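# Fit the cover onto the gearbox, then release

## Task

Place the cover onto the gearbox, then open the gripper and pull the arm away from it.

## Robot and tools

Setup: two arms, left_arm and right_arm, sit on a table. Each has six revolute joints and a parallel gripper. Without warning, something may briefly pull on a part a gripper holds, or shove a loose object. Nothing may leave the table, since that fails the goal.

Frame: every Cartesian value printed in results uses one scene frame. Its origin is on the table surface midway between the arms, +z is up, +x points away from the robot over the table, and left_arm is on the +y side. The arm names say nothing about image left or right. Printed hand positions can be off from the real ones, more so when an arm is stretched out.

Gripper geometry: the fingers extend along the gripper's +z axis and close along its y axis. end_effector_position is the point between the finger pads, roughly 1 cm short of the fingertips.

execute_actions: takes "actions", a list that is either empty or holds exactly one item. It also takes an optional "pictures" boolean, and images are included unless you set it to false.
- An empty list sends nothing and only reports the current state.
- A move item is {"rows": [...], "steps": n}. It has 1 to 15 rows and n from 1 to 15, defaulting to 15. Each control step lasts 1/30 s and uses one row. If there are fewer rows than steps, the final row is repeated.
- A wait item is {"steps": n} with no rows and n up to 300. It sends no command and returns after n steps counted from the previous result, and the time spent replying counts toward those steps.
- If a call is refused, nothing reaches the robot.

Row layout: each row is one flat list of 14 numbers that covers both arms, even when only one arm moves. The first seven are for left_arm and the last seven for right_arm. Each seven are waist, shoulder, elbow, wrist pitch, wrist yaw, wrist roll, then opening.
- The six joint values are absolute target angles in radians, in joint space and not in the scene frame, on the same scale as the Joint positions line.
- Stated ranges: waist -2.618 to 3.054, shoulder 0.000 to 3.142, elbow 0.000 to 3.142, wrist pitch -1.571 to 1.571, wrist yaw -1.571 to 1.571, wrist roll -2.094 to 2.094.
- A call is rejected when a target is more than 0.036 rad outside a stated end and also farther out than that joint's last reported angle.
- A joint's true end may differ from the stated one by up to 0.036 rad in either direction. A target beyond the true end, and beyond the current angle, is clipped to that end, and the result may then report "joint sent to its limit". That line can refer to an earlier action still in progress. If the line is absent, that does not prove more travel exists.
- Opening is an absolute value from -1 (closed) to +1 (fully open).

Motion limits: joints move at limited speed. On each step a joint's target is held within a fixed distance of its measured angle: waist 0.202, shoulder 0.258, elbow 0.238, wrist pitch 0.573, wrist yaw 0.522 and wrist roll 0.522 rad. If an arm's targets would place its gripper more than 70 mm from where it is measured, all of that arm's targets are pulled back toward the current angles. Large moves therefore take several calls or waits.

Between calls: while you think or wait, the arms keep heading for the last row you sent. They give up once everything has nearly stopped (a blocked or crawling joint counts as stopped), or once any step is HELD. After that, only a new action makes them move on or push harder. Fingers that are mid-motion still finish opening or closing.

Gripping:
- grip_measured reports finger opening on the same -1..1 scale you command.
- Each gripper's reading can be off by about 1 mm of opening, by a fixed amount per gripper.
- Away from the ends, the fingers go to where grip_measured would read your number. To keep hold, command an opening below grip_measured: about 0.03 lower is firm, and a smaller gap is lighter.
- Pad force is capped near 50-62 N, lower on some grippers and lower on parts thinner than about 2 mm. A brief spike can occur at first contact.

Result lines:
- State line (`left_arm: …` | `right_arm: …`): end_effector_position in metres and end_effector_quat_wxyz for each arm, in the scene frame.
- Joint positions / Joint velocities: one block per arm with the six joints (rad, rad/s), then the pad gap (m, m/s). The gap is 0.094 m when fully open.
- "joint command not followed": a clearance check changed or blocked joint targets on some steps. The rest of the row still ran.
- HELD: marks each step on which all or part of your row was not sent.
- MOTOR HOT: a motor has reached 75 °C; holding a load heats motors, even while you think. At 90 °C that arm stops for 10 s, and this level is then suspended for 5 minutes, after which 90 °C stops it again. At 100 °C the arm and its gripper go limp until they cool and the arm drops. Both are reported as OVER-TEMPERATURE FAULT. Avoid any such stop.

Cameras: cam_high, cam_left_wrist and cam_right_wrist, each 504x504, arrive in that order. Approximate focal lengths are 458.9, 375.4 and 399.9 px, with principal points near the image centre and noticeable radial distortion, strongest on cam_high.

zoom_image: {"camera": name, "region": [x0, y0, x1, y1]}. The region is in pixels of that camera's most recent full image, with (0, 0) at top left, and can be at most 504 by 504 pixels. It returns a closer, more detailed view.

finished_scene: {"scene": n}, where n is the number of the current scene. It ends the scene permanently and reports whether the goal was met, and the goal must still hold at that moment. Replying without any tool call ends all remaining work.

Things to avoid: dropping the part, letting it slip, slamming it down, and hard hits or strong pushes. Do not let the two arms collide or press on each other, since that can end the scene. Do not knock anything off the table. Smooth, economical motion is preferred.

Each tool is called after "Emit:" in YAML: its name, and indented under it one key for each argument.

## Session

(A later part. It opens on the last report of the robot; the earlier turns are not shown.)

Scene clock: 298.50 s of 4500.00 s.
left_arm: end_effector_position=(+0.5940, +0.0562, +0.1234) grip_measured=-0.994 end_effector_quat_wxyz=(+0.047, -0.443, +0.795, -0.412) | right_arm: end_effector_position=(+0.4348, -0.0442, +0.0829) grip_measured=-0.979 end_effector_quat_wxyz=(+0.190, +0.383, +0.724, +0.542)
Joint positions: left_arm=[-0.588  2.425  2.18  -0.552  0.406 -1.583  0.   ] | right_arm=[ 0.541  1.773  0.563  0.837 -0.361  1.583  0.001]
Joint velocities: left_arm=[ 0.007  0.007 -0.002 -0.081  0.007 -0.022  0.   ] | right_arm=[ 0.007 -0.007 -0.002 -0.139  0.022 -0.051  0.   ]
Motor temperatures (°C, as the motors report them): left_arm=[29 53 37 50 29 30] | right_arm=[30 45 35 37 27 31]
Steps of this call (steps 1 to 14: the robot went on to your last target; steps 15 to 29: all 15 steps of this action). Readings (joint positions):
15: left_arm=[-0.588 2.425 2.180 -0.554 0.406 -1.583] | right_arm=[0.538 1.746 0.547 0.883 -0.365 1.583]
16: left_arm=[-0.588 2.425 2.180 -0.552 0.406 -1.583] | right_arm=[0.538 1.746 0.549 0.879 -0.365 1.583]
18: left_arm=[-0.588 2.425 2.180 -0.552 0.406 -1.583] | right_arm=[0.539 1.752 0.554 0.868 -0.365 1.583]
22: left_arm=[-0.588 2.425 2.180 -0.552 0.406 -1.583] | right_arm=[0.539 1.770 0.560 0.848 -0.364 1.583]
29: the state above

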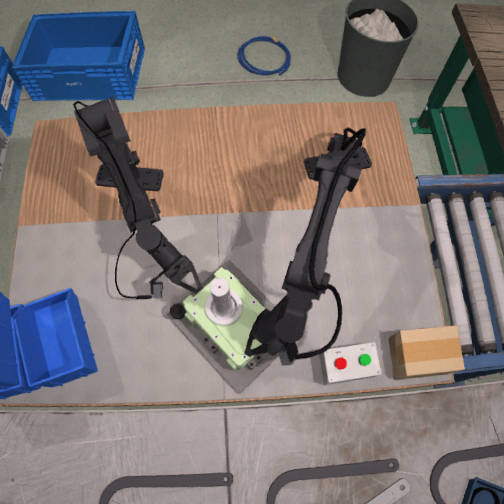

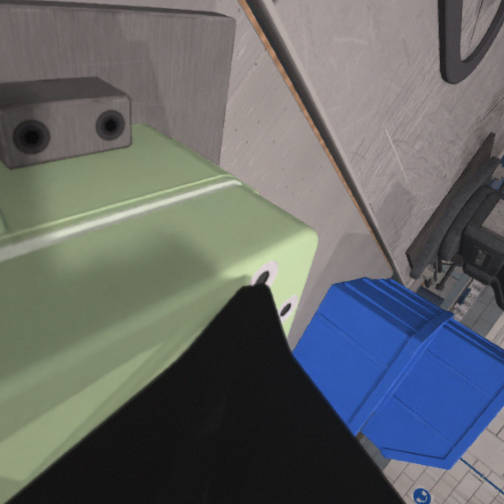

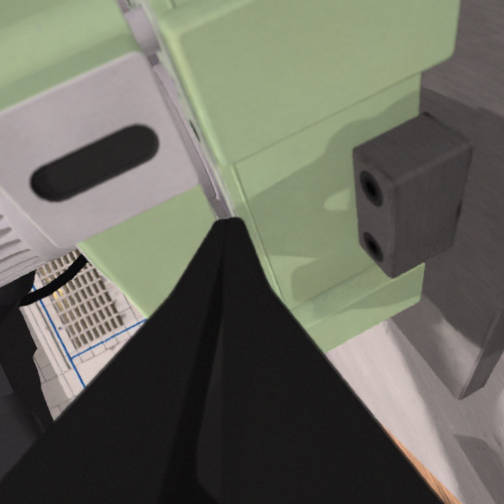

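Emit:
execute_actions:
  actions:
    - {"rows":[[-0.585,2.40,2.2,-0.5,0.4,-1.575,-1,0.53,1.72,0.5,0.9,-0.36,1.575,-1],[-0.585,2.39,2.2,-0.5,0.4,-1.575,-1,0.52,1.68,0.47,0.92,-0.36,1.575,-1],[-0.585,2.39,2.2,-0.5,0.4,-1.575,-1,0.51,1.64,0.44,0.92,-0.36,1.575,-1],[-0.585,2.39,2.2,-0.5,0.4,-1.575,-1,0.5,1.62,0.42,0.92,-0.36,1.575,-1],[-0.585,2.39,2.2,-0.5,0.4,-1.575,-1,0.5,1.62,0.42,0.92,-0.3,1.575,-1],[-0.585,2.39,2.2,-0.5,0.4,-1.575,-1,0.5,1.62,0.42,0.92,-0.25,1.575,-1],[-0.585,2.39,2.2,-0.5,0.4,-1.575,-1,0.5,1.62,0.42,0.92,-0.2,1.575,-1]],"steps":15}

Emit:
zoom_image:
  camera: "cam_high"
  region: [160,240,310,390]

Scene clock: 300.53 s of 4500.00 s.
left_arm: end_effector_position=(+0.5986, +0.0542, +0.1336) grip_measured=-0.994 end_effector_quat_wxyz=(+0.058, -0.436, +0.791, -0.426) | right_arm: end_effector_position=(+0.4287, -0.0871, +0.1002) grip_measured=-0.979 end_effector_quat_wxyz=(+0.265, +0.418, +0.688, +0.531)
Joint positions: left_arm=[-0.588  2.417  2.18  -0.52   0.406 -1.583  0.   ] | right_arm=[ 0.506  1.642  0.434  0.9   -0.223  1.583  0.001]
Joint velocities: left_arm=[-0.007 -0.002 -0.007  0.051  0.022 -0.095 -0.   ] | right_arm=[-0.002 -0.012 -0.027  0.007  0.154 -0.066 -0.   ]
Motor temperatures (°C, as the motors report them): left_arm=[29 54 37 50 29 30] | right_arm=[30 44 35 37 27 31]
Steps of this call (steps 1 to 15: the robot went on to your last target; steps 16 to 46: nothing new was sent; steps 47 to 61: all 15 steps of this action). Readings (joint positions):
47: left_arm=[-0.588 2.425 2.180 -0.548 0.406 -1.583] | right_arm=[0.540 1.770 0.556 0.840 -0.360 1.583]
48: left_arm=[-0.588 2.425 2.180 -0.543 0.406 -1.583] | right_arm=[0.538 1.758 0.539 0.852 -0.360 1.583]
50: left_arm=[-0.588 2.425 2.180 -0.535 0.406 -1.583] | right_arm=[0.526 1.704 0.482 0.866 -0.360 1.583]
54: left_arm=[-0.588 2.421 2.180 -0.527 0.406 -1.583] | right_arm=[0.507 1.642 0.434 0.886 -0.291 1.583]
61: the state above

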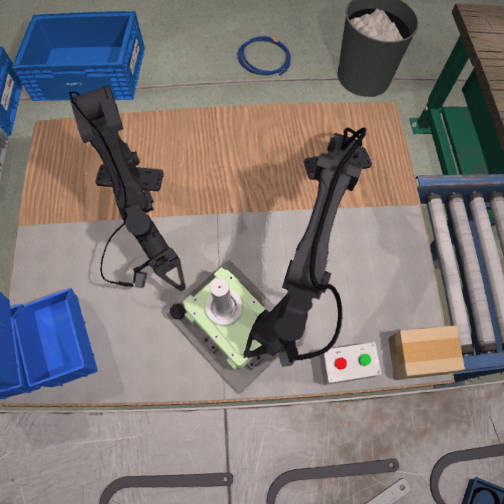

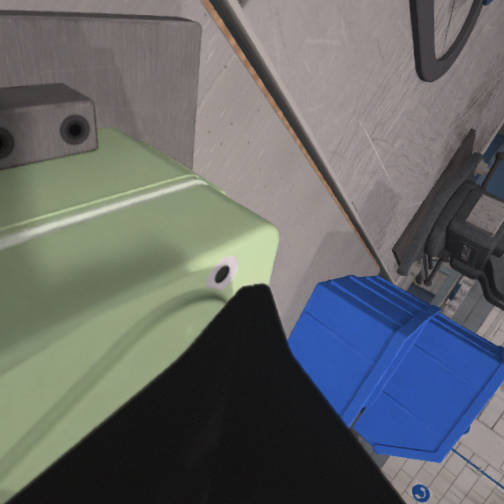

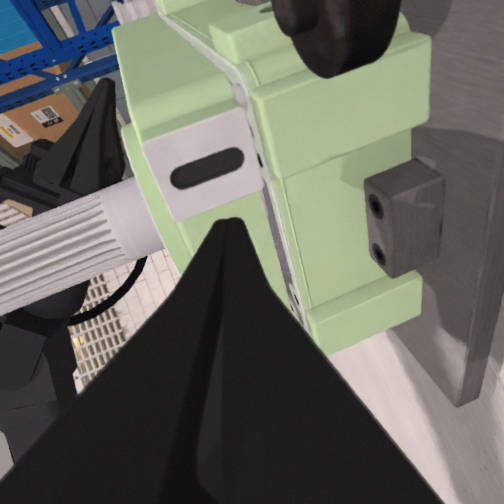

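Region (160, 240, 310, 390) of cam_high's 504x504 image, scaled by 3.360, with more detail than that image has.

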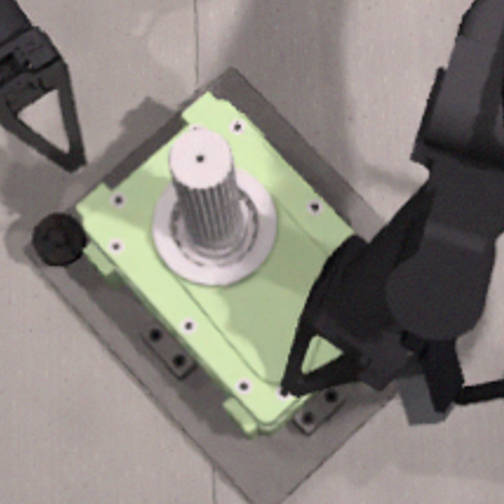

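Emit:
execute_actions:
  actions:
    - {"rows":[[-0.585,2.39,2.2,-0.5,0.4,-1.575,-1,0.51,1.65,0.48,0.92,-0.2,1.575,-1],[-0.585,2.39,2.2,-0.5,0.4,-1.575,-1,0.51,1.67,0.5,0.92,-0.2,1.575,-1],[-0.585,2.39,2.2,-0.5,0.4,-1.575,-1,0.51,1.69,0.52,0.92,-0.2,1.575,-1],[-0.585,2.39,2.2,-0.5,0.4,-1.575,-1,0.51,1.71,0.545,0.92,-0.2,1.575,-1]],"steps":15}

Emit:
zoom_image:
  camera: "cam_high"
  region: [160,240,310,390]

Scene clock: 302.53 s of 4500.00 s.
left_arm: end_effector_position=(+0.5986, +0.0542, +0.1336) grip_measured=-0.994 end_effector_quat_wxyz=(+0.058, -0.436, +0.791, -0.426) | right_arm: end_effector_position=(+0.4509, -0.0827, +0.1069) grip_measured=-0.979 end_effector_quat_wxyz=(+0.278, +0.417, +0.680, +0.535)
Joint positions: left_arm=[-0.588  2.417  2.18  -0.52   0.406 -1.583  0.   ] | right_arm=[ 0.506  1.703  0.514  0.906 -0.206  1.583  0.001]
Joint velocities: left_arm=[ 0.007  0.007 -0.007 -0.066  0.022 -0.022 -0.   ] | right_arm=[ 0.002 -0.012 -0.002 -0.007  0.095 -0.081  0.   ]
Motor temperatures (°C, as the motors report them): left_arm=[29 55 38 50 29 30] | right_arm=[30 43 35 37 27 31]
Steps of this call (steps 1 to 30: the robot went on to your last target; steps 31 to 45: nothing new was sent; steps 46 to 60: all 15 steps of this action). Readings (joint positions):
46: left_arm=[-0.588 2.417 2.180 -0.520 0.406 -1.583] | right_arm=[0.506 1.642 0.434 0.901 -0.206 1.583]
47: left_arm=[-0.588 2.417 2.180 -0.520 0.406 -1.583] | right_arm=[0.506 1.644 0.438 0.901 -0.206 1.583]
49: left_arm=[-0.588 2.417 2.180 -0.520 0.406 -1.583] | right_arm=[0.506 1.668 0.466 0.901 -0.206 1.583]
53: left_arm=[-0.588 2.417 2.180 -0.520 0.406 -1.583] | right_arm=[0.506 1.703 0.514 0.904 -0.206 1.583]
60: the state above

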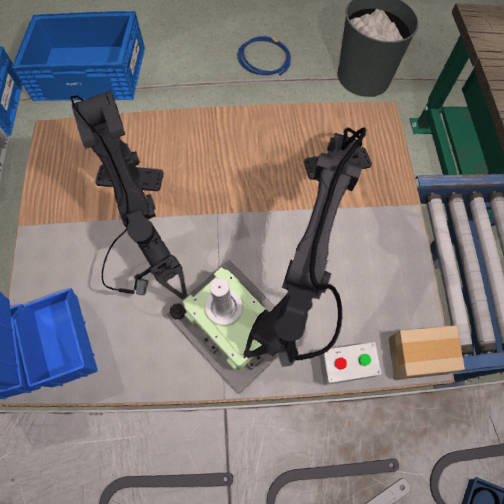

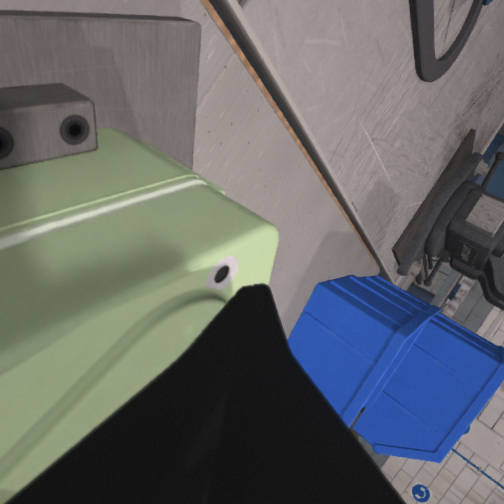

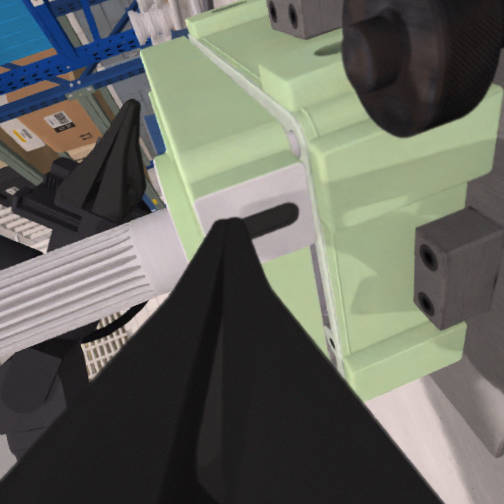

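Region (160, 240, 310, 390) of cam_high's 504x504 image, scaled by 3.360, with more detail than that image has.

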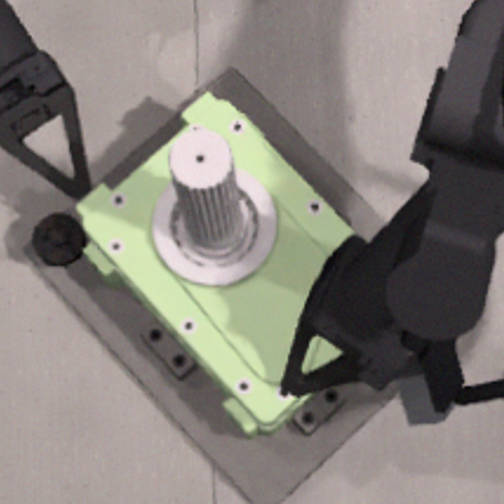

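Nearly touching. Push via q1/+radial.

Emit:
execute_actions:
  actions:
    - {"rows":[[-0.585,2.39,2.2,-0.5,0.4,-1.575,-1,0.52,1.72,0.55,0.92,-0.21,1.575,-1],[-0.585,2.39,2.2,-0.5,0.4,-1.575,-1,0.53,1.73,0.56,0.93,-0.22,1.575,-1],[-0.585,2.39,2.2,-0.5,0.4,-1.575,-1,0.54,1.74,0.575,0.94,-0.23,1.575,-1]],"steps":15}

Emit:
zoom_image:
  camera: "cam_high"
  region: [160,240,310,390]

Scene clock: 303.80 s of 4500.00 s.
left_arm: end_effector_position=(+0.5986, +0.0542, +0.1336) grip_measured=-0.994 end_effector_quat_wxyz=(+0.058, -0.436, +0.791, -0.426) | right_arm: end_effector_position=(+0.4511, -0.0783, +0.1066) grip_measured=-0.979 end_effector_quat_wxyz=(+0.276, +0.413, +0.682, +0.537)
Joint positions: left_arm=[-0.588  2.417  2.18  -0.52   0.406 -1.583  0.   ] | right_arm=[ 0.516  1.713  0.52   0.913 -0.205  1.583  0.001]
Joint velocities: left_arm=[0.007 0.007 0.007 0.11  0.007 0.007 0.   ] | right_arm=[ 0.002 -0.002 -0.007 -0.007 -0.022 -0.037 -0.   ]
Motor temperatures (°C, as the motors report them): left_arm=[29 56 38 50 29 30] | right_arm=[30 43 35 37 27 31]
Steps of this call (steps 1 to 15: the robot went on to your last target; steps 16 to 23: nothing new was sent; steps 24 to 38: all 15 steps of this action). Readings (joint positions):
24: left_arm=[-0.588 2.417 2.180 -0.520 0.406 -1.583] | right_arm=[0.507 1.703 0.514 0.906 -0.206 1.583]
25: left_arm=[-0.588 2.417 2.180 -0.520 0.406 -1.583] | right_arm=[0.509 1.705 0.514 0.908 -0.206 1.583]
27: left_arm=[-0.588 2.417 2.180 -0.520 0.406 -1.583] | right_arm=[0.516 1.713 0.520 0.913 -0.205 1.583]
31: left_arm=[-0.588 2.417 2.180 -0.520 0.406 -1.583] | right_arm=[0.516 1.713 0.520 0.913 -0.205 1.583]
38: the state above

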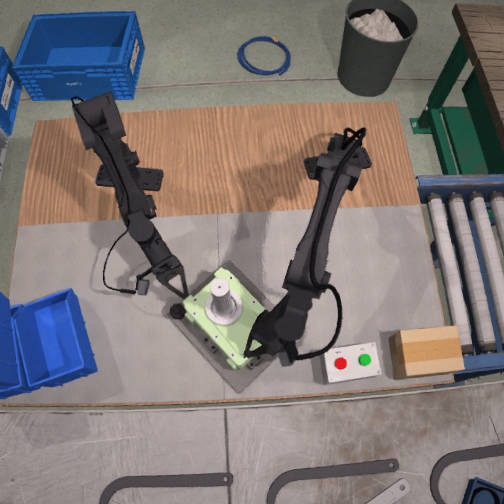

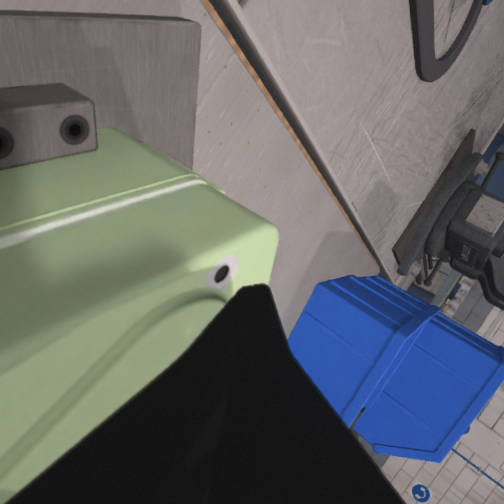

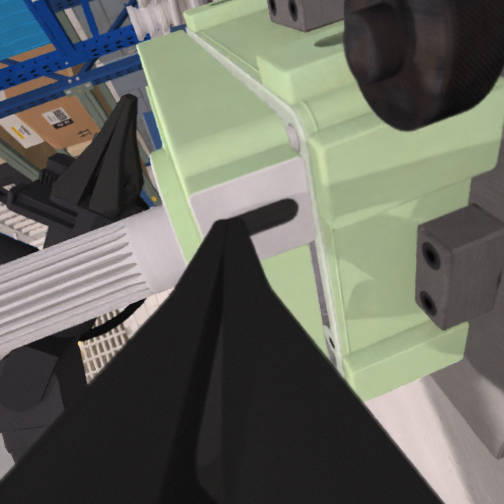

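Region (160, 240, 310, 390) of cam_high's 504x504 image, scaled by 3.360, with more detail than that image has.

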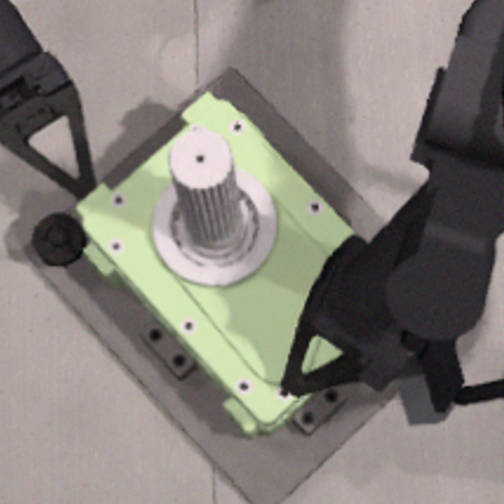

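Emit:
execute_actions:
  actions:
    - {"rows":[[-0.585,2.34,2.15,-0.5,0.4,-1.575,-1,0.5,1.68,0.5,0.92,-0.21,1.575,-1],[-0.58,2.29,2.1,-0.48,0.4,-1.575,-1,0.5,1.66,0.49,0.95,-0.21,1.575,-1],[-0.575,2.24,2.03,-0.46,0.4,-1.575,-1,0.5,1.64,0.49,0.98,-0.21,1.575,-1],[-0.57,2.2,1.96,-0.44,0.4,-1.575,-1,0.5,1.62,0.5,0.98,-0.21,1.575,-1],[-0.565,2.16,1.89,-0.42,0.4,-1.575,-1,0.5,1.62,0.52,0.96,-0.21,1.575,-1],[-0.56,2.13,1.82,-0.41,0.4,-1.575,-1,0.5,1.62,0.55,0.94,-0.21,1.575,-1],[-0.56,2.12,1.77,-0.41,0.4,-1.575,-1,0.5,1.62,0.58,0.9,-0.21,1.575,-1]],"steps":15}
  pictures: false

Emit:
execute_actions:
  actions:
    - {"rows":[[-0.56,2.12,1.77,-0.41,0.4,-1.575,-1,0.52,1.66,0.64,0.8,-0.21,1.575,-1],[-0.56,2.12,1.77,-0.41,0.4,-1.575,-1,0.54,1.70,0.70,0.72,-0.21,1.575,-1],[-0.56,2.13,1.77,-0.41,0.4,-1.575,-1,0.55,1.74,0.77,0.64,-0.21,1.575,-1]],"steps":15}

Scene clock: 306.10 s of 4500.00 s.
left_arm: end_effector_position=(+0.5464, +0.0895, +0.1577) grip_measured=-0.994 end_effector_quat_wxyz=(+0.059, -0.447, +0.788, -0.420) | right_arm: end_effector_position=(+0.4594, -0.0792, +0.1488) grip_measured=-0.979 end_effector_quat_wxyz=(+0.304, +0.394, +0.657, +0.566)
Joint positions: left_arm=[-0.567  2.119  1.786 -0.437  0.404 -1.583  0.   ] | right_arm=[ 0.508  1.642  0.551  0.913 -0.205  1.583  0.001]
Joint velocities: left_arm=[-0.007  0.002 -0.081  0.007 -0.022  0.007 -0.001] | right_arm=[ 0.012  0.002 -0.007 -0.051 -0.007 -0.007 -0.   ]
Motor temperatures (°C, as the motors report them): left_arm=[29 57 38 51 29 30] | right_arm=[30 42 36 37 27 31]
Steps of this call (steps 1 to 15: the robot went on to your last target; steps 16 to 54: nothing new was sent; steps 55 to 69: all 15 steps of this action). Readings (joint positions):
55: left_arm=[-0.588 2.413 2.176 -0.518 0.406 -1.583] | right_arm=[0.513 1.711 0.517 0.913 -0.205 1.583]
56: left_arm=[-0.588 2.398 2.155 -0.513 0.405 -1.583] | right_arm=[0.511 1.707 0.513 0.914 -0.205 1.583]
58: left_arm=[-0.588 2.331 2.061 -0.495 0.404 -1.583] | right_arm=[0.508 1.687 0.507 0.918 -0.205 1.583]
62: left_arm=[-0.578 2.155 1.838 -0.462 0.404 -1.583] | right_arm=[0.508 1.647 0.526 0.918 -0.205 1.583]
69: the state above

Scene clock: 306.60 s of 4500.00 s.
left_arm: end_effector_position=(+0.5472, +0.0892, +0.1514) grip_measured=-0.994 end_effector_quat_wxyz=(+0.057, -0.448, +0.788, -0.417) | right_arm: end_effector_position=(+0.4828, -0.0516, +0.1272) grip_measured=-0.979 end_effector_quat_wxyz=(+0.255, +0.413, +0.699, +0.525)
Joint positions: left_arm=[-0.567  2.13   1.784 -0.431  0.404 -1.583  0.   ] | right_arm=[ 0.546  1.735  0.744  0.66  -0.207  1.583  0.001]
Joint velocities: left_arm=[ 0.012  0.002 -0.002  0.022  0.066 -0.037 -0.001] | right_arm=[ 0.007 -0.002 -0.007 -0.154 -0.022 -0.007  0.001]
Motor temperatures (°C, as the motors report them): left_arm=[29 57 38 51 29 30] | right_arm=[30 42 36 37 27 31]
Steps of this call (steps 1 to 15: all 15 steps of this action). Readings (joint positions):
1: left_arm=[-0.567 2.119 1.785 -0.437 0.404 -1.583] | right_arm=[0.508 1.642 0.559 0.897 -0.205 1.583]
2: left_arm=[-0.567 2.119 1.784 -0.437 0.404 -1.583] | right_arm=[0.511 1.650 0.582 0.864 -0.205 1.583]
4: left_arm=[-0.567 2.121 1.784 -0.434 0.404 -1.583] | right_arm=[0.527 1.699 0.674 0.785 -0.205 1.583]
8: left_arm=[-0.567 2.127 1.784 -0.432 0.404 -1.583] | right_arm=[0.546 1.735 0.744 0.716 -0.207 1.583]
15: the state above

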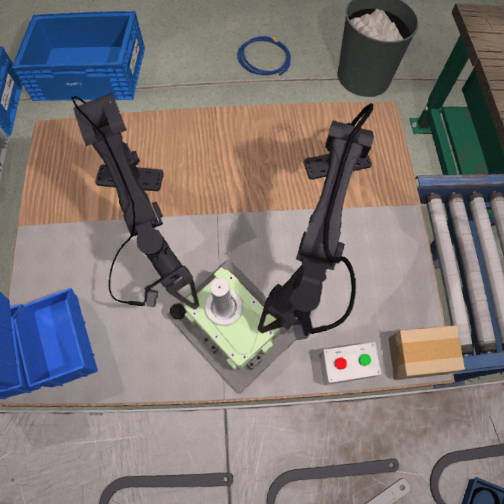

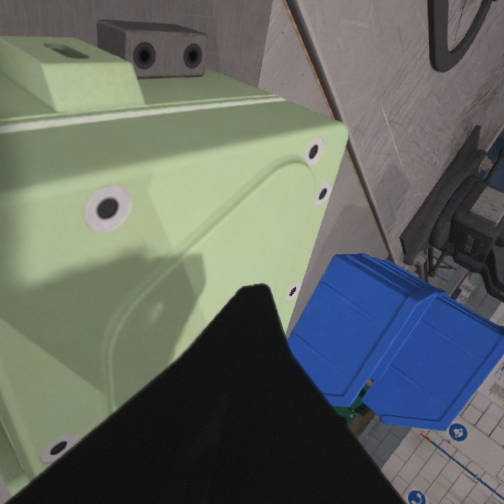

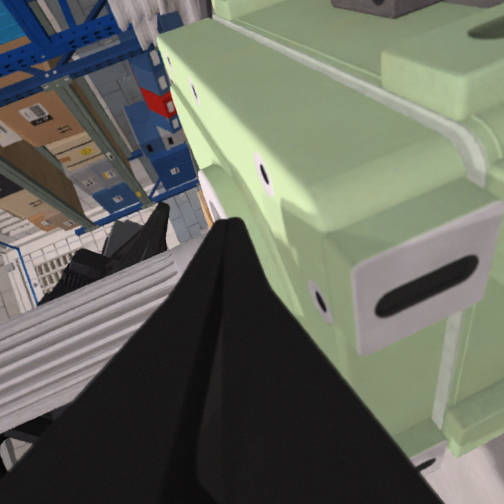

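Emit:
execute_actions:
  actions:
    - {"rows":[[-0.56,2.14,1.77,-0.43,0.4,-1.575,-1,0.55,1.74,0.76,0.6,-0.21,1.575,-1],[-0.56,2.15,1.77,-0.44,0.4,-1.575,-1,0.55,1.74,0.76,0.58,-0.21,1.575,-1],[-0.56,2.16,1.77,-0.45,0.4,-1.575,-1,0.55,1.74,0.76,0.56,-0.21,1.575,-1],[-0.56,2.17,1.77,-0.46,0.4,-1.575,-1,0.55,1.74,0.76,0.54,-0.21,1.575,-1],[-0.56,2.18,1.77,-0.47,0.4,-1.575,-1,0.55,1.74,0.76,0.52,-0.21,1.575,-1],[-0.56,2.19,1.77,-0.48,0.4,-1.575,-1,0.55,1.74,0.76,0.52,-0.21,1.575,-1],[-0.56,2.2,1.77,-0.49,0.4,-1.575,-1,0.55,1.74,0.76,0.52,-0.21,1.575,-1],[-0.56,2.21,1.77,-0.5,0.4,-1.575,-1,0.55,1.74,0.76,0.52,-0.21,1.575,-1]],"steps":15}

Scene clock: 307.93 s of 4500.00 s.
left_arm: end_effector_position=(+0.5479, +0.0890, +0.1206) grip_measured=-0.994 end_effector_quat_wxyz=(+0.039, -0.458, +0.793, -0.399) | right_arm: end_effector_position=(+0.4794, -0.0528, +0.1176) grip_measured=-0.979 end_effector_quat_wxyz=(+0.244, +0.421, +0.708, +0.512)
Joint positions: left_arm=[-0.565  2.186  1.784 -0.432  0.411 -1.583  0.   ] | right_arm=[ 0.546  1.735  0.744  0.618 -0.208  1.582  0.001]
Joint velocities: left_arm=[ 0.002 -0.002  0.007 -0.037  0.037  0.007  0.   ] | right_arm=[-0.017  0.002 -0.012 -0.037  0.007 -0.007 -0.001]
Motor temperatures (°C, as the motors report them): left_arm=[29 56 38 50 29 30] | right_arm=[30 42 36 37 27 31]
Steps of this call (steps 1 to 25: the robot went on to your last target; steps 26 to 40: all 15 steps of this action). Readings (joint positions):
26: left_arm=[-0.567 2.130 1.784 -0.431 0.404 -1.583] | right_arm=[0.546 1.735 0.744 0.645 -0.207 1.583]
27: left_arm=[-0.567 2.132 1.784 -0.431 0.404 -1.583] | right_arm=[0.546 1.735 0.744 0.639 -0.207 1.583]
29: left_arm=[-0.567 2.138 1.784 -0.431 0.404 -1.583] | right_arm=[0.546 1.735 0.744 0.620 -0.207 1.583]
33: left_arm=[-0.567 2.177 1.784 -0.443 0.404 -1.583] | right_arm=[0.546 1.735 0.744 0.617 -0.207 1.582]
40: the state above

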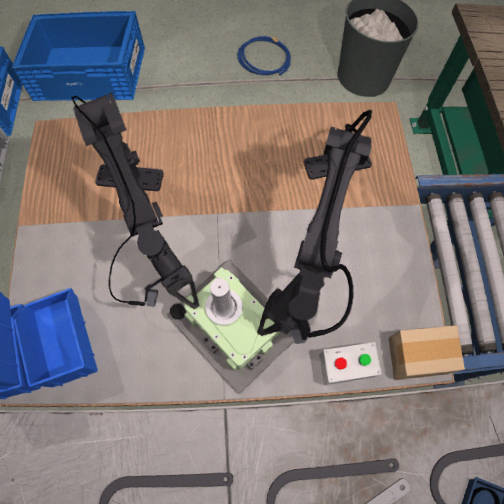

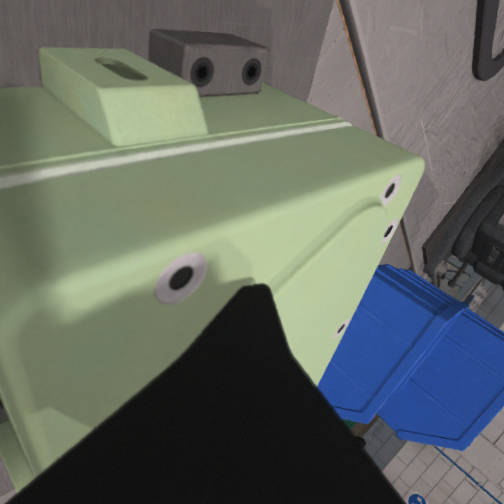

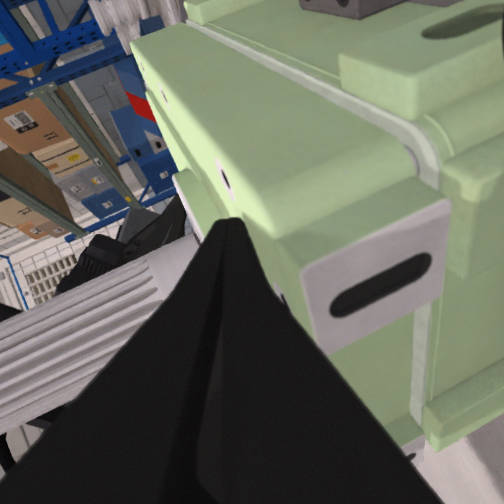

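Press harder on both.

Emit:
execute_actions:
  actions:
    - {"rows":[[-0.56,2.22,1.76,-0.55,0.4,-1.575,-1,0.55,1.75,0.74,0.5,-0.21,1.575,-1],[-0.56,2.23,1.75,-0.6,0.4,-1.575,-1,0.55,1.76,0.73,0.47,-0.21,1.575,-1],[-0.56,2.24,1.75,-0.64,0.4,-1.575,-1,0.55,1.77,0.72,0.44,-0.21,1.575,-1],[-0.56,2.25,1.75,-0.68,0.4,-1.575,-1,0.55,1.77,0.72,0.42,-0.21,1.575,-1]],"steps":15}

Scene clock: 309.10 s of 4500.00 s.
left_arm: end_effector_position=(+0.5448, +0.0898, +0.1178) grip_measured=-0.994 end_effector_quat_wxyz=(+0.032, -0.461, +0.795, -0.393) | right_arm: end_effector_position=(+0.4789, -0.0530, +0.1163) grip_measured=-0.979 end_effector_quat_wxyz=(+0.243, +0.421, +0.710, +0.510)
Joint positions: left_arm=[-0.565  2.186  1.784 -0.449  0.414 -1.583  0.   ] | right_arm=[ 0.546  1.735  0.744  0.613 -0.208  1.58   0.001]
Joint velocities: left_arm=[-0.007  0.017 -0.007 -0.066  0.081  0.007 -0.   ] | right_arm=[-0.012  0.017  0.002  0.037  0.022 -0.051 -0.   ]
Motor temperatures (°C, as the motors report them): left_arm=[29 56 38 50 29 30] | right_arm=[30 42 36 37 27 31]
Steps of this call (steps 1 to 15: the robot went on to your last target; steps 16 to 20: nothing new was sent; steps 21 to 35: all 15 steps of this action). Readings (joint positions):
21: left_arm=[-0.565 2.186 1.784 -0.433 0.411 -1.583] | right_arm=[0.546 1.735 0.744 0.618 -0.208 1.582]
22: left_arm=[-0.565 2.186 1.784 -0.437 0.411 -1.583] | right_arm=[0.546 1.735 0.744 0.616 -0.208 1.582]
24: left_arm=[-0.565 2.186 1.784 -0.447 0.413 -1.583] | right_arm=[0.546 1.735 0.744 0.613 -0.208 1.581]
28: left_arm=[-0.565 2.186 1.784 -0.449 0.414 -1.583] | right_arm=[0.546 1.735 0.744 0.613 -0.208 1.580]
35: the state above

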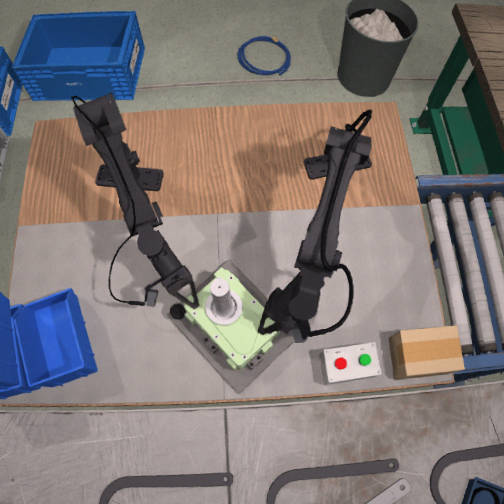

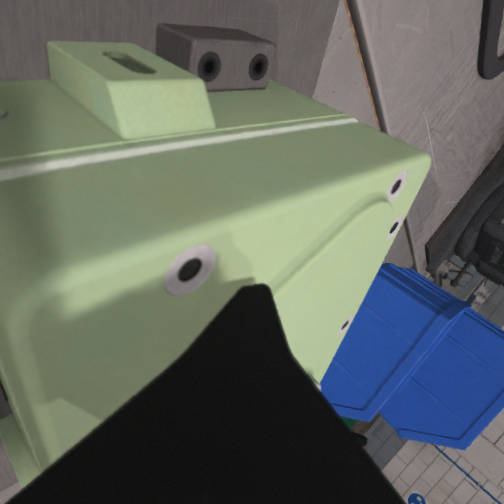

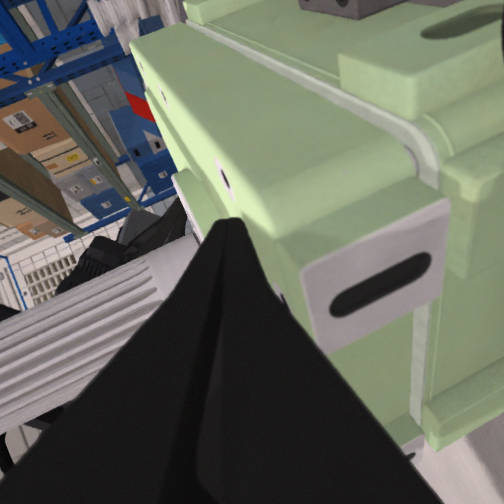

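Emit:
execute_actions:
  actions:
    - {"rows":[[-0.56,2.14,1.77,-0.4,0.4,-1.575,-1,0.55,1.73,0.76,0.66,-0.21,1.575,-1],[-0.55,2.08,1.7,-0.3,0.4,-1.575,-1,0.55,1.72,0.76,0.7,-0.21,1.575,-1],[-0.54,2.02,1.6,-0.15,0.42,-1.575,-1,0.55,1.71,0.76,0.72,-0.21,1.575,-1],[-0.53,1.98,1.5,0.0,0.44,-1.575,-1,0.54,1.69,0.72,0.75,-0.21,1.575,-1],[-0.52,1.94,1.4,0.15,0.46,-1.575,-1,0.53,1.67,0.68,0.8,-0.21,1.575,-1],[-0.51,1.92,1.3,0.3,0.48,-1.575,-1,0.52,1.65,0.63,0.85,-0.21,1.575,-1],[-0.5,1.9,1.2,0.45,0.5,-1.575,-1,0.51,1.63,0.58,0.9,-0.21,1.575,-1],[-0.49,1.9,1.1,0.6,0.52,-1.575,-1,0.5,1.6,0.52,0.92,-0.21,1.575,-1],[-0.48,1.9,1.0,0.75,0.54,-1.575,-1,0.5,1.58,0.46,0.92,-0.21,1.575,-1],[-0.47,1.9,0.9,0.9,0.55,-1.575,-1,0.5,1.58,0.42,0.92,-0.21,1.575,-1],[-0.47,1.92,0.8,1.05,0.55,-1.575,-1,0.5,1.58,0.42,0.92,-0.21,1.575,-1],[-0.47,1.94,0.74,1.2,0.55,-1.575,-1,0.5,1.58,0.42,0.92,-0.21,1.575,-1]],"steps":15}
  pictures: false

Emit:
execute_actions:
  actions:
    - {"rows":[[-0.47,1.96,0.74,1.25,0.55,-1.575,0,0.5,1.62,0.42,0.92,-0.21,1.575,-1],[-0.47,1.96,0.74,1.25,0.55,-1.575,0,0.5,1.62,0.42,0.92,-0.21,1.575,-1],[-0.47,1.96,0.74,1.3,0.55,-1.575,0,0.5,1.62,0.42,0.92,-0.21,1.575,-1],[-0.47,2.0,0.74,1.35,0.55,-1.575,0.5,0.5,1.64,0.42,0.92,-0.21,1.575,-1],[-0.47,2.05,0.74,1.4,0.55,-1.575,0.5,0.5,1.64,0.42,0.92,-0.21,1.575,-1],[-0.47,2.1,0.74,1.45,0.55,-1.575,0.5,0.5,1.66,0.42,0.94,-0.21,1.575,-1],[-0.47,2.16,0.74,1.47,0.55,-1.575,0.5,0.5,1.66,0.42,0.94,-0.21,1.575,-1]],"steps":15}

Emit:
zoom_image:
  camera: "cam_high"
  region: [160,240,310,390]

Scene clock: 311.40 s of 4500.00 s.
left_arm: end_effector_position=(+0.4825, +0.1475, +0.1082) grip_measured=-0.994 end_effector_quat_wxyz=(+0.183, -0.346, +0.707, -0.588) | right_arm: end_effector_position=(+0.4252, -0.0919, +0.1050) grip_measured=-0.979 end_effector_quat_wxyz=(+0.271, +0.422, +0.686, +0.527)
Joint positions: left_arm=[-0.469  1.932  0.808  0.844  0.517 -1.583  0.   ] | right_arm=[ 0.504  1.596  0.421  0.866 -0.208  1.58   0.001]
Joint velocities: left_arm=[ 0.012  0.486 -1.58   1.766  0.198  0.007 -0.001] | right_arm=[-0.007 -0.002  0.007 -0.051 -0.007 -0.037  0.   ]
Motor temperatures (°C, as the motors report them): left_arm=[29 55 37 50 29 30] | right_arm=[30 41 36 37 27 31]
Steps of this call (steps 1 to 15: the robot went on to your last target; steps 16 to 54: nothing new was sent; steps 55 to 69: all 15 steps of this action). Readings (joint positions):
55: left_arm=[-0.565 2.179 1.784 -0.438 0.413 -1.583] | right_arm=[0.546 1.735 0.744 0.624 -0.208 1.580]
56: left_arm=[-0.565 2.169 1.767 -0.417 0.411 -1.583] | right_arm=[0.546 1.735 0.744 0.630 -0.208 1.580]
58: left_arm=[-0.561 2.103 1.649 -0.300 0.414 -1.583] | right_arm=[0.546 1.733 0.744 0.654 -0.208 1.580]
62: left_arm=[-0.525 1.931 1.320 0.085 0.458 -1.583] | right_arm=[0.529 1.670 0.638 0.786 -0.208 1.580]
69: the state above

Scene clock: 311.90 s of 4500.00 s.
left_arm: end_effector_position=(+0.4745, +0.1459, +0.0895) grip_measured=+0.498 end_effector_quat_wxyz=(+0.241, -0.277, +0.667, -0.648) | right_arm: end_effector_position=(+0.4277, -0.0910, +0.0938) grip_measured=-0.979 end_effector_quat_wxyz=(+0.269, +0.423, +0.688, +0.524)
Joint positions: left_arm=[-0.469  2.173  0.728  1.395  0.541 -1.583  0.07 ] | right_arm=[ 0.504  1.655  0.421  0.916 -0.208  1.58   0.001]
Joint velocities: left_arm=[ 0.012  0.017 -0.007  0.388  0.007  0.007 -0.001] | right_arm=[-0.002 -0.022 -0.007  0.007  0.081  0.007  0.001]
Motor temperatures (°C, as the motors report them): left_arm=[29 55 37 50 29 30] | right_arm=[30 41 35 37 27 31]
Steps of this call (steps 1 to 15: all 15 steps of this action). Readings (joint positions):
1: left_arm=[-0.469 1.952 0.765 0.899 0.524 -1.583] | right_arm=[0.504 1.598 0.421 0.870 -0.208 1.580]
2: left_arm=[-0.469 1.971 0.741 0.945 0.529 -1.583] | right_arm=[0.504 1.602 0.421 0.880 -0.208 1.580]
4: left_arm=[-0.469 1.997 0.728 1.035 0.534 -1.583] | right_arm=[0.504 1.610 0.421 0.890 -0.208 1.580]
8: left_arm=[-0.469 2.084 0.728 1.298 0.538 -1.583] | right_arm=[0.504 1.644 0.421 0.908 -0.208 1.580]
15: the state above

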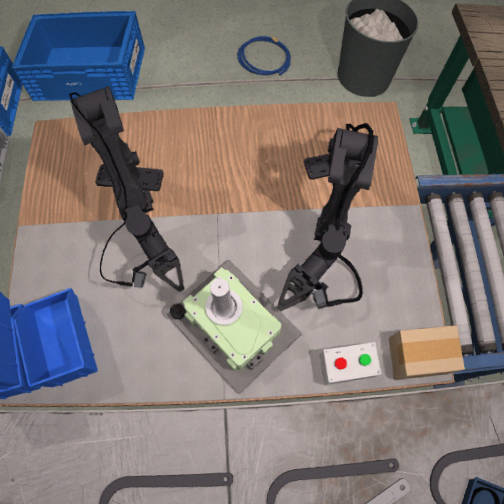

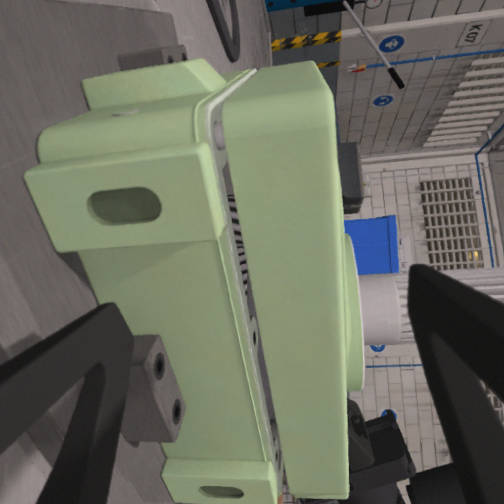

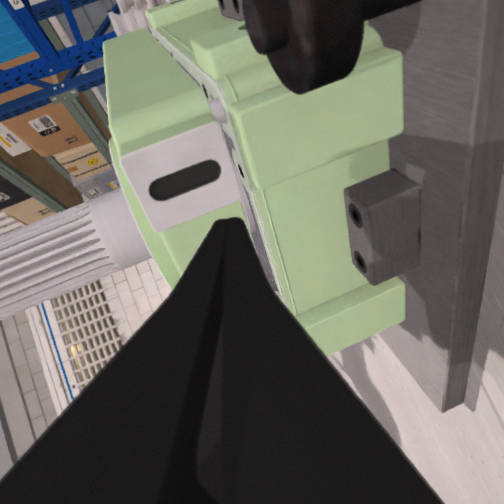

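Region (160, 240, 310, 390) of cam_high's 504x504 image, scaled by 3.360, with more detail than that image has.

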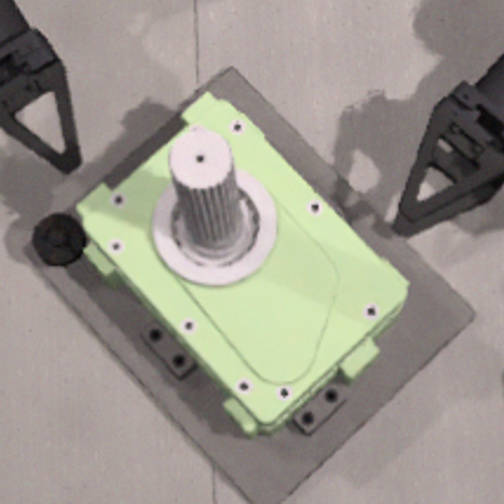

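Emit:
execute_actions:
  actions:
    - {"rows":[[-0.47,2.08,0.76,1.4,0.55,-1.575,-0.3,0.5,1.62,0.45,0.95,-0.21,1.575,-1],[-0.47,2.0,0.8,1.3,0.55,-1.575,-1,0.5,1.6,0.48,0.95,-0.21,1.575,-1],[-0.47,1.93,0.85,1.2,0.55,-1.575,-1,0.5,1.6,0.51,0.95,-0.21,1.575,-1],[-0.47,1.88,0.92,1.08,0.55,-1.575,-1,0.5,1.6,0.54,0.95,-0.21,1.575,-1],[-0.48,1.86,1.0,0.95,0.55,-1.575,-1,0.5,1.6,0.58,0.92,-0.21,1.575,-1],[-0.49,1.86,1.1,0.8,0.55,-1.575,-1,0.51,1.62,0.62,0.88,-0.21,1.575,-1],[-0.5,1.88,1.2,0.65,0.54,-1.575,-1,0.52,1.64,0.66,0.83,-0.21,1.575,-1],[-0.52,1.91,1.3,0.5,0.53,-1.575,-1,0.53,1.66,0.71,0.76,-0.21,1.575,-1],[-0.54,1.95,1.4,0.35,0.52,-1.575,-1,0.54,1.68,0.76,0.7,-0.21,1.575,-1],[-0.56,1.99,1.5,0.2,0.51,-1.575,-1,0.55,1.7,0.81,0.64,-0.21,1.575,-1],[-0.58,2.03,1.6,0.05,0.5,-1.575,-1,0.55,1.72,0.86,0.58,-0.21,1.575,-1],[-0.6,2.07,1.7,-0.1,0.5,-1.575,-1,0.55,1.74,0.92,0.5,-0.21,1.575,-1],[-0.61,2.11,1.8,-0.22,0.5,-1.575,-1,0.55,1.76,0.97,0.42,-0.21,1.575,-1],[-0.62,2.15,1.88,-0.33,0.5,-1.575,-1,0.55,1.76,0.97,0.38,-0.21,1.575,-1],[-0.62,2.18,1.94,-0.42,0.5,-1.575,-1,0.55,1.76,0.97,0.34,-0.21,1.575,-1]],"steps":15}
  pictures: false

Emit:
execute_actions:
  actions:
    - {"rows":[[-0.62,2.19,1.94,-0.47,0.5,-1.575,-1,0.55,1.76,0.97,0.32,-0.21,1.575,-1]],"steps":15}

Scene clock: 314.60 s of 4500.00 s.
left_arm: end_effector_position=(+0.5657, +0.0443, +0.2506) grip_measured=-0.992 end_effector_quat_wxyz=(+0.181, -0.270, +0.703, -0.633) | right_arm: end_effector_position=(+0.5172, -0.0380, +0.1908) grip_measured=-0.979 end_effector_quat_wxyz=(+0.283, +0.388, +0.674, +0.561)
Joint positions: left_arm=[-0.596  2.074  1.575  0.344  0.514 -1.582  0.   ] | right_arm=[ 0.546  1.739  0.932  0.59  -0.209  1.58   0.001]
Joint velocities: left_arm=[-0.452  1.204  2.479 -3.04  -0.022 -0.007 -0.   ] | right_arm=[ 0.022  0.227  0.642 -1.282  0.007 -0.007 -0.   ]
Motor temperatures (°C, as the motors report them): left_arm=[29 54 37 50 29 30] | right_arm=[30 41 35 37 27 31]
Steps of this call (steps 1 to 30: the robot went on to your last target; steps 31 to 66: nothing new was sent; steps 67 to 81: all 15 steps of this action). Readings (joint positions):
67: left_arm=[-0.469 2.165 0.728 1.434 0.541 -1.583] | right_arm=[0.504 1.655 0.421 0.922 -0.208 1.580]
68: left_arm=[-0.469 2.143 0.730 1.398 0.542 -1.583] | right_arm=[0.504 1.652 0.423 0.921 -0.208 1.580]
70: left_arm=[-0.469 2.072 0.757 1.309 0.543 -1.583] | right_arm=[0.504 1.643 0.446 0.916 -0.208 1.580]
74: left_arm=[-0.478 1.942 0.979 0.991 0.542 -1.583] | right_arm=[0.508 1.641 0.593 0.869 -0.208 1.580]
81: the state above

Scene clock: 315.10 s of 4500.00 s.
left_arm: end_effector_position=(+0.5407, +0.0361, +0.1636) grip_measured=-0.992 end_effector_quat_wxyz=(+0.016, -0.393, +0.798, -0.456) | right_arm: end_effector_position=(+0.5016, -0.0440, +0.1286) grip_measured=-0.979 end_effector_quat_wxyz=(+0.217, +0.440, +0.729, +0.478)
Joint positions: left_arm=[-0.627  2.209  1.905 -0.427  0.506 -1.582  0.   ] | right_arm=[ 0.546  1.761  0.948  0.335 -0.209  1.58   0.001]
Joint velocities: left_arm=[-0.007  0.002  0.007 -0.154  0.007 -0.125 -0.   ] | right_arm=[ 0.012  0.002 -0.002 -0.007  0.037 -0.007 -0.   ]
Motor temperatures (°C, as the motors report them): left_arm=[29 54 37 50 29 30] | right_arm=[30 41 35 37 27 31]
Steps of this call (steps 1 to 15: all 15 steps of this action). Readings (joint positions):
1: left_arm=[-0.609 2.116 1.659 0.244 0.513 -1.582] | right_arm=[0.546 1.744 0.945 0.549 -0.209 1.580]
2: left_arm=[-0.619 2.154 1.739 0.138 0.513 -1.582] | right_arm=[0.546 1.745 0.948 0.511 -0.209 1.580]
4: left_arm=[-0.628 2.203 1.853 -0.061 0.512 -1.582] | right_arm=[0.546 1.749 0.948 0.444 -0.209 1.580]
8: left_arm=[-0.627 2.209 1.903 -0.295 0.508 -1.582] | right_arm=[0.546 1.761 0.948 0.367 -0.209 1.580]
15: the state above

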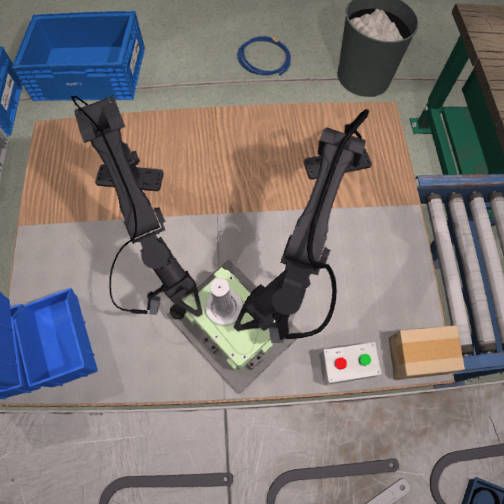

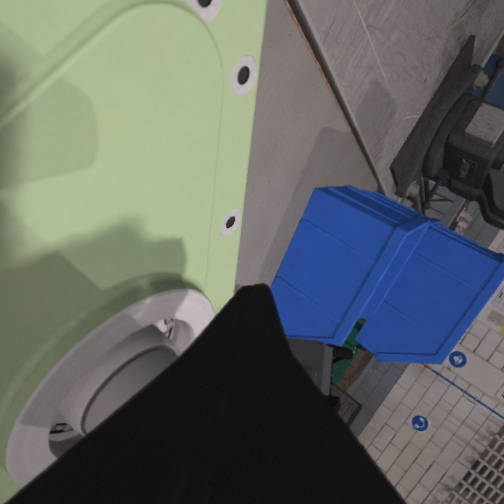

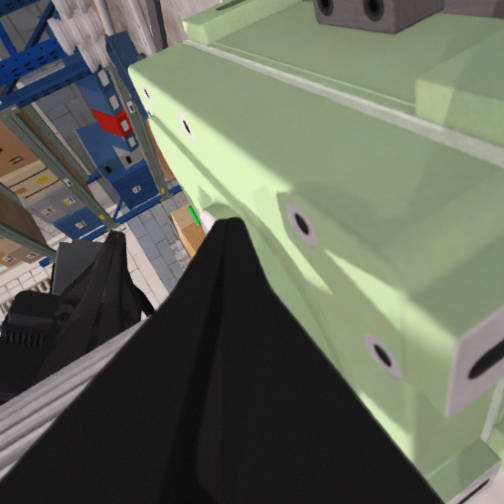

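Emit:
execute_actions:
  actions:
    - {"rows":[[-0.62,2.21,1.94,-0.47,0.42,-1.575,-1,0.55,1.77,0.96,0.3,-0.21,1.575,-1],[-0.62,2.22,1.94,-0.47,0.42,-1.575,-1,0.55,1.77,0.96,0.3,-0.21,1.575,-1],[-0.62,2.23,1.93,-0.47,0.42,-1.575,-1,0.55,1.78,0.95,0.28,-0.21,1.575,-1],[-0.62,2.24,1.92,-0.48,0.42,-1.575,-1,0.55,1.78,0.95,0.26,-0.21,1.575,-1],[-0.62,2.25,1.91,-0.49,0.42,-1.575,-1,0.55,1.79,0.94,0.24,-0.21,1.575,-1],[-0.62,2.26,1.9,-0.5,0.42,-1.575,-1,0.55,1.79,0.94,0.22,-0.21,1.575,-1],[-0.62,2.27,1.9,-0.52,0.42,-1.575,-1,0.55,1.8,0.93,0.2,-0.21,1.575,-1],[-0.62,2.28,1.89,-0.55,0.42,-1.575,-1,0.55,1.8,0.93,0.17,-0.21,1.575,-1],[-0.62,2.295,1.88,-0.6,0.42,-1.575,-1,0.55,1.81,0.92,0.14,-0.21,1.575,-1],[-0.62,2.31,1.87,-0.65,0.42,-1.575,-1,0.55,1.82,0.91,0.1,-0.21,1.575,-1],[-0.62,2.325,1.86,-0.7,0.42,-1.575,-1,0.55,1.83,0.9,0.06,-0.21,1.575,-1],[-0.62,2.34,1.85,-0.75,0.42,-1.575,-1,0.55,1.84,0.89,0.02,-0.21,1.575,-1],[-0.62,2.355,1.84,-0.8,0.42,-1.575,-1,0.55,1.85,0.88,-0.02,-0.21,1.575,-1]],"steps":15}
  pictures: false

Emit:
execute_actions:
  actions:
    - {"steps":10}

Scene clock: 316.97 s of 4500.00 s.
left_arm: end_effector_position=(+0.5417, +0.0468, +0.1214) grip_measured=-0.993 end_effector_quat_wxyz=(+0.011, -0.427, +0.808, -0.407) | right_arm: end_effector_position=(+0.4974, -0.0455, +0.1164) grip_measured=-0.979 end_effector_quat_wxyz=(+0.205, +0.448, +0.738, +0.462)
Joint positions: left_arm=[-0.625  2.262  1.905 -0.478  0.448 -1.582  0.   ] | right_arm=[ 0.546  1.77   0.948  0.297 -0.209  1.58   0.001]
Joint velocities: left_arm=[-0.027  0.002  0.002  0.037  0.051 -0.037  0.   ] | right_arm=[ 0.002  0.007  0.002 -0.007  0.066  0.007  0.   ]
Motor temperatures (°C, as the motors report them): left_arm=[29 54 38 50 29 30] | right_arm=[30 41 36 37 27 31]
Steps of this call (steps 1 to 30: the robot went on to your last target; steps 31 to 41: nothing new was sent; steps 42 to 56: all 15 steps of this action). Readings (joint positions):
42: left_arm=[-0.627 2.209 1.905 -0.453 0.496 -1.582] | right_arm=[0.546 1.761 0.948 0.328 -0.209 1.580]
43: left_arm=[-0.627 2.209 1.905 -0.453 0.482 -1.582] | right_arm=[0.546 1.761 0.948 0.326 -0.209 1.580]
45: left_arm=[-0.627 2.213 1.905 -0.454 0.461 -1.582] | right_arm=[0.546 1.765 0.948 0.315 -0.209 1.580]
49: left_arm=[-0.627 2.245 1.905 -0.467 0.441 -1.582] | right_arm=[0.546 1.770 0.948 0.304 -0.209 1.580]
56: the state above

Scene clock: 317.30 s of 4500.00 s.
left_arm: end_effector_position=(+0.5417, +0.0468, +0.1214) grip_measured=-0.993 end_effector_quat_wxyz=(+0.011, -0.427, +0.808, -0.407) | right_arm: end_effector_position=(+0.4974, -0.0455, +0.1164) grip_measured=-0.979 end_effector_quat_wxyz=(+0.205, +0.448, +0.738, +0.462)
Joint positions: left_arm=[-0.625  2.262  1.905 -0.478  0.448 -1.582  0.   ] | right_arm=[ 0.546  1.77   0.948  0.297 -0.209  1.58   0.001]
Joint velocities: left_arm=[ 0.012 -0.017 -0.017  0.051  0.022 -0.037 -0.   ] | right_arm=[ 0.007 -0.012  0.002  0.022 -0.051  0.007 -0.   ]
Motor temperatures (°C, as the motors report them): left_arm=[29 54 38 50 29 30] | right_arm=[30 41 35 37 27 31]
Steps of this call (steps 1 to 10: the robot went on to your last target). Readings (joint positions):
1: left_arm=[-0.625 2.262 1.905 -0.478 0.448 -1.582] | right_arm=[0.546 1.770 0.948 0.297 -0.209 1.580]
2: left_arm=[-0.625 2.262 1.905 -0.478 0.448 -1.582] | right_arm=[0.546 1.770 0.948 0.297 -0.209 1.580]
4: left_arm=[-0.625 2.262 1.905 -0.478 0.448 -1.582] | right_arm=[0.546 1.770 0.948 0.297 -0.209 1.580]
8: left_arm=[-0.625 2.262 1.905 -0.478 0.448 -1.582] | right_arm=[0.546 1.770 0.948 0.297 -0.209 1.580]
10: the state above

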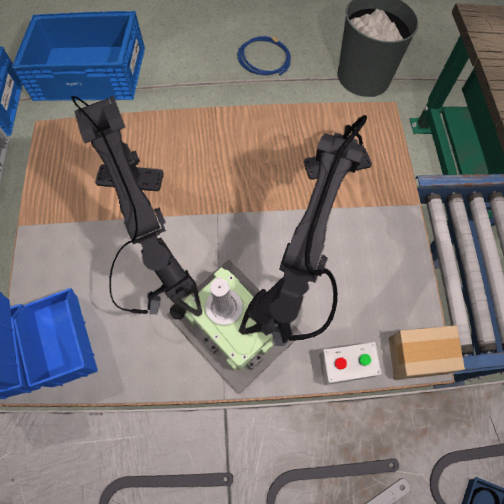

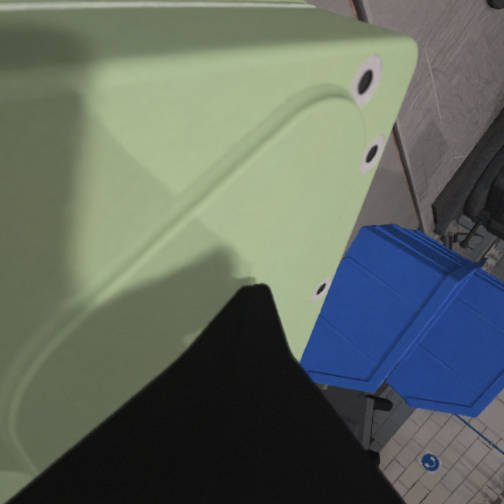

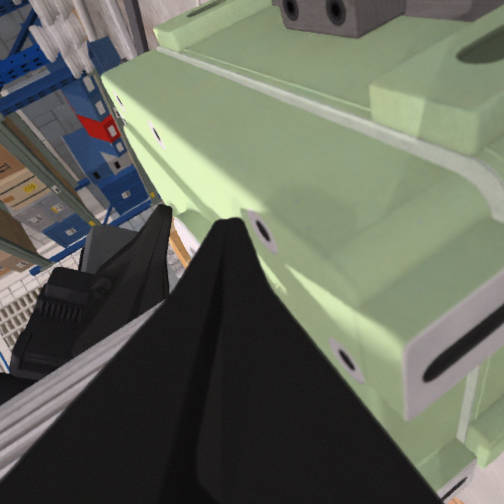

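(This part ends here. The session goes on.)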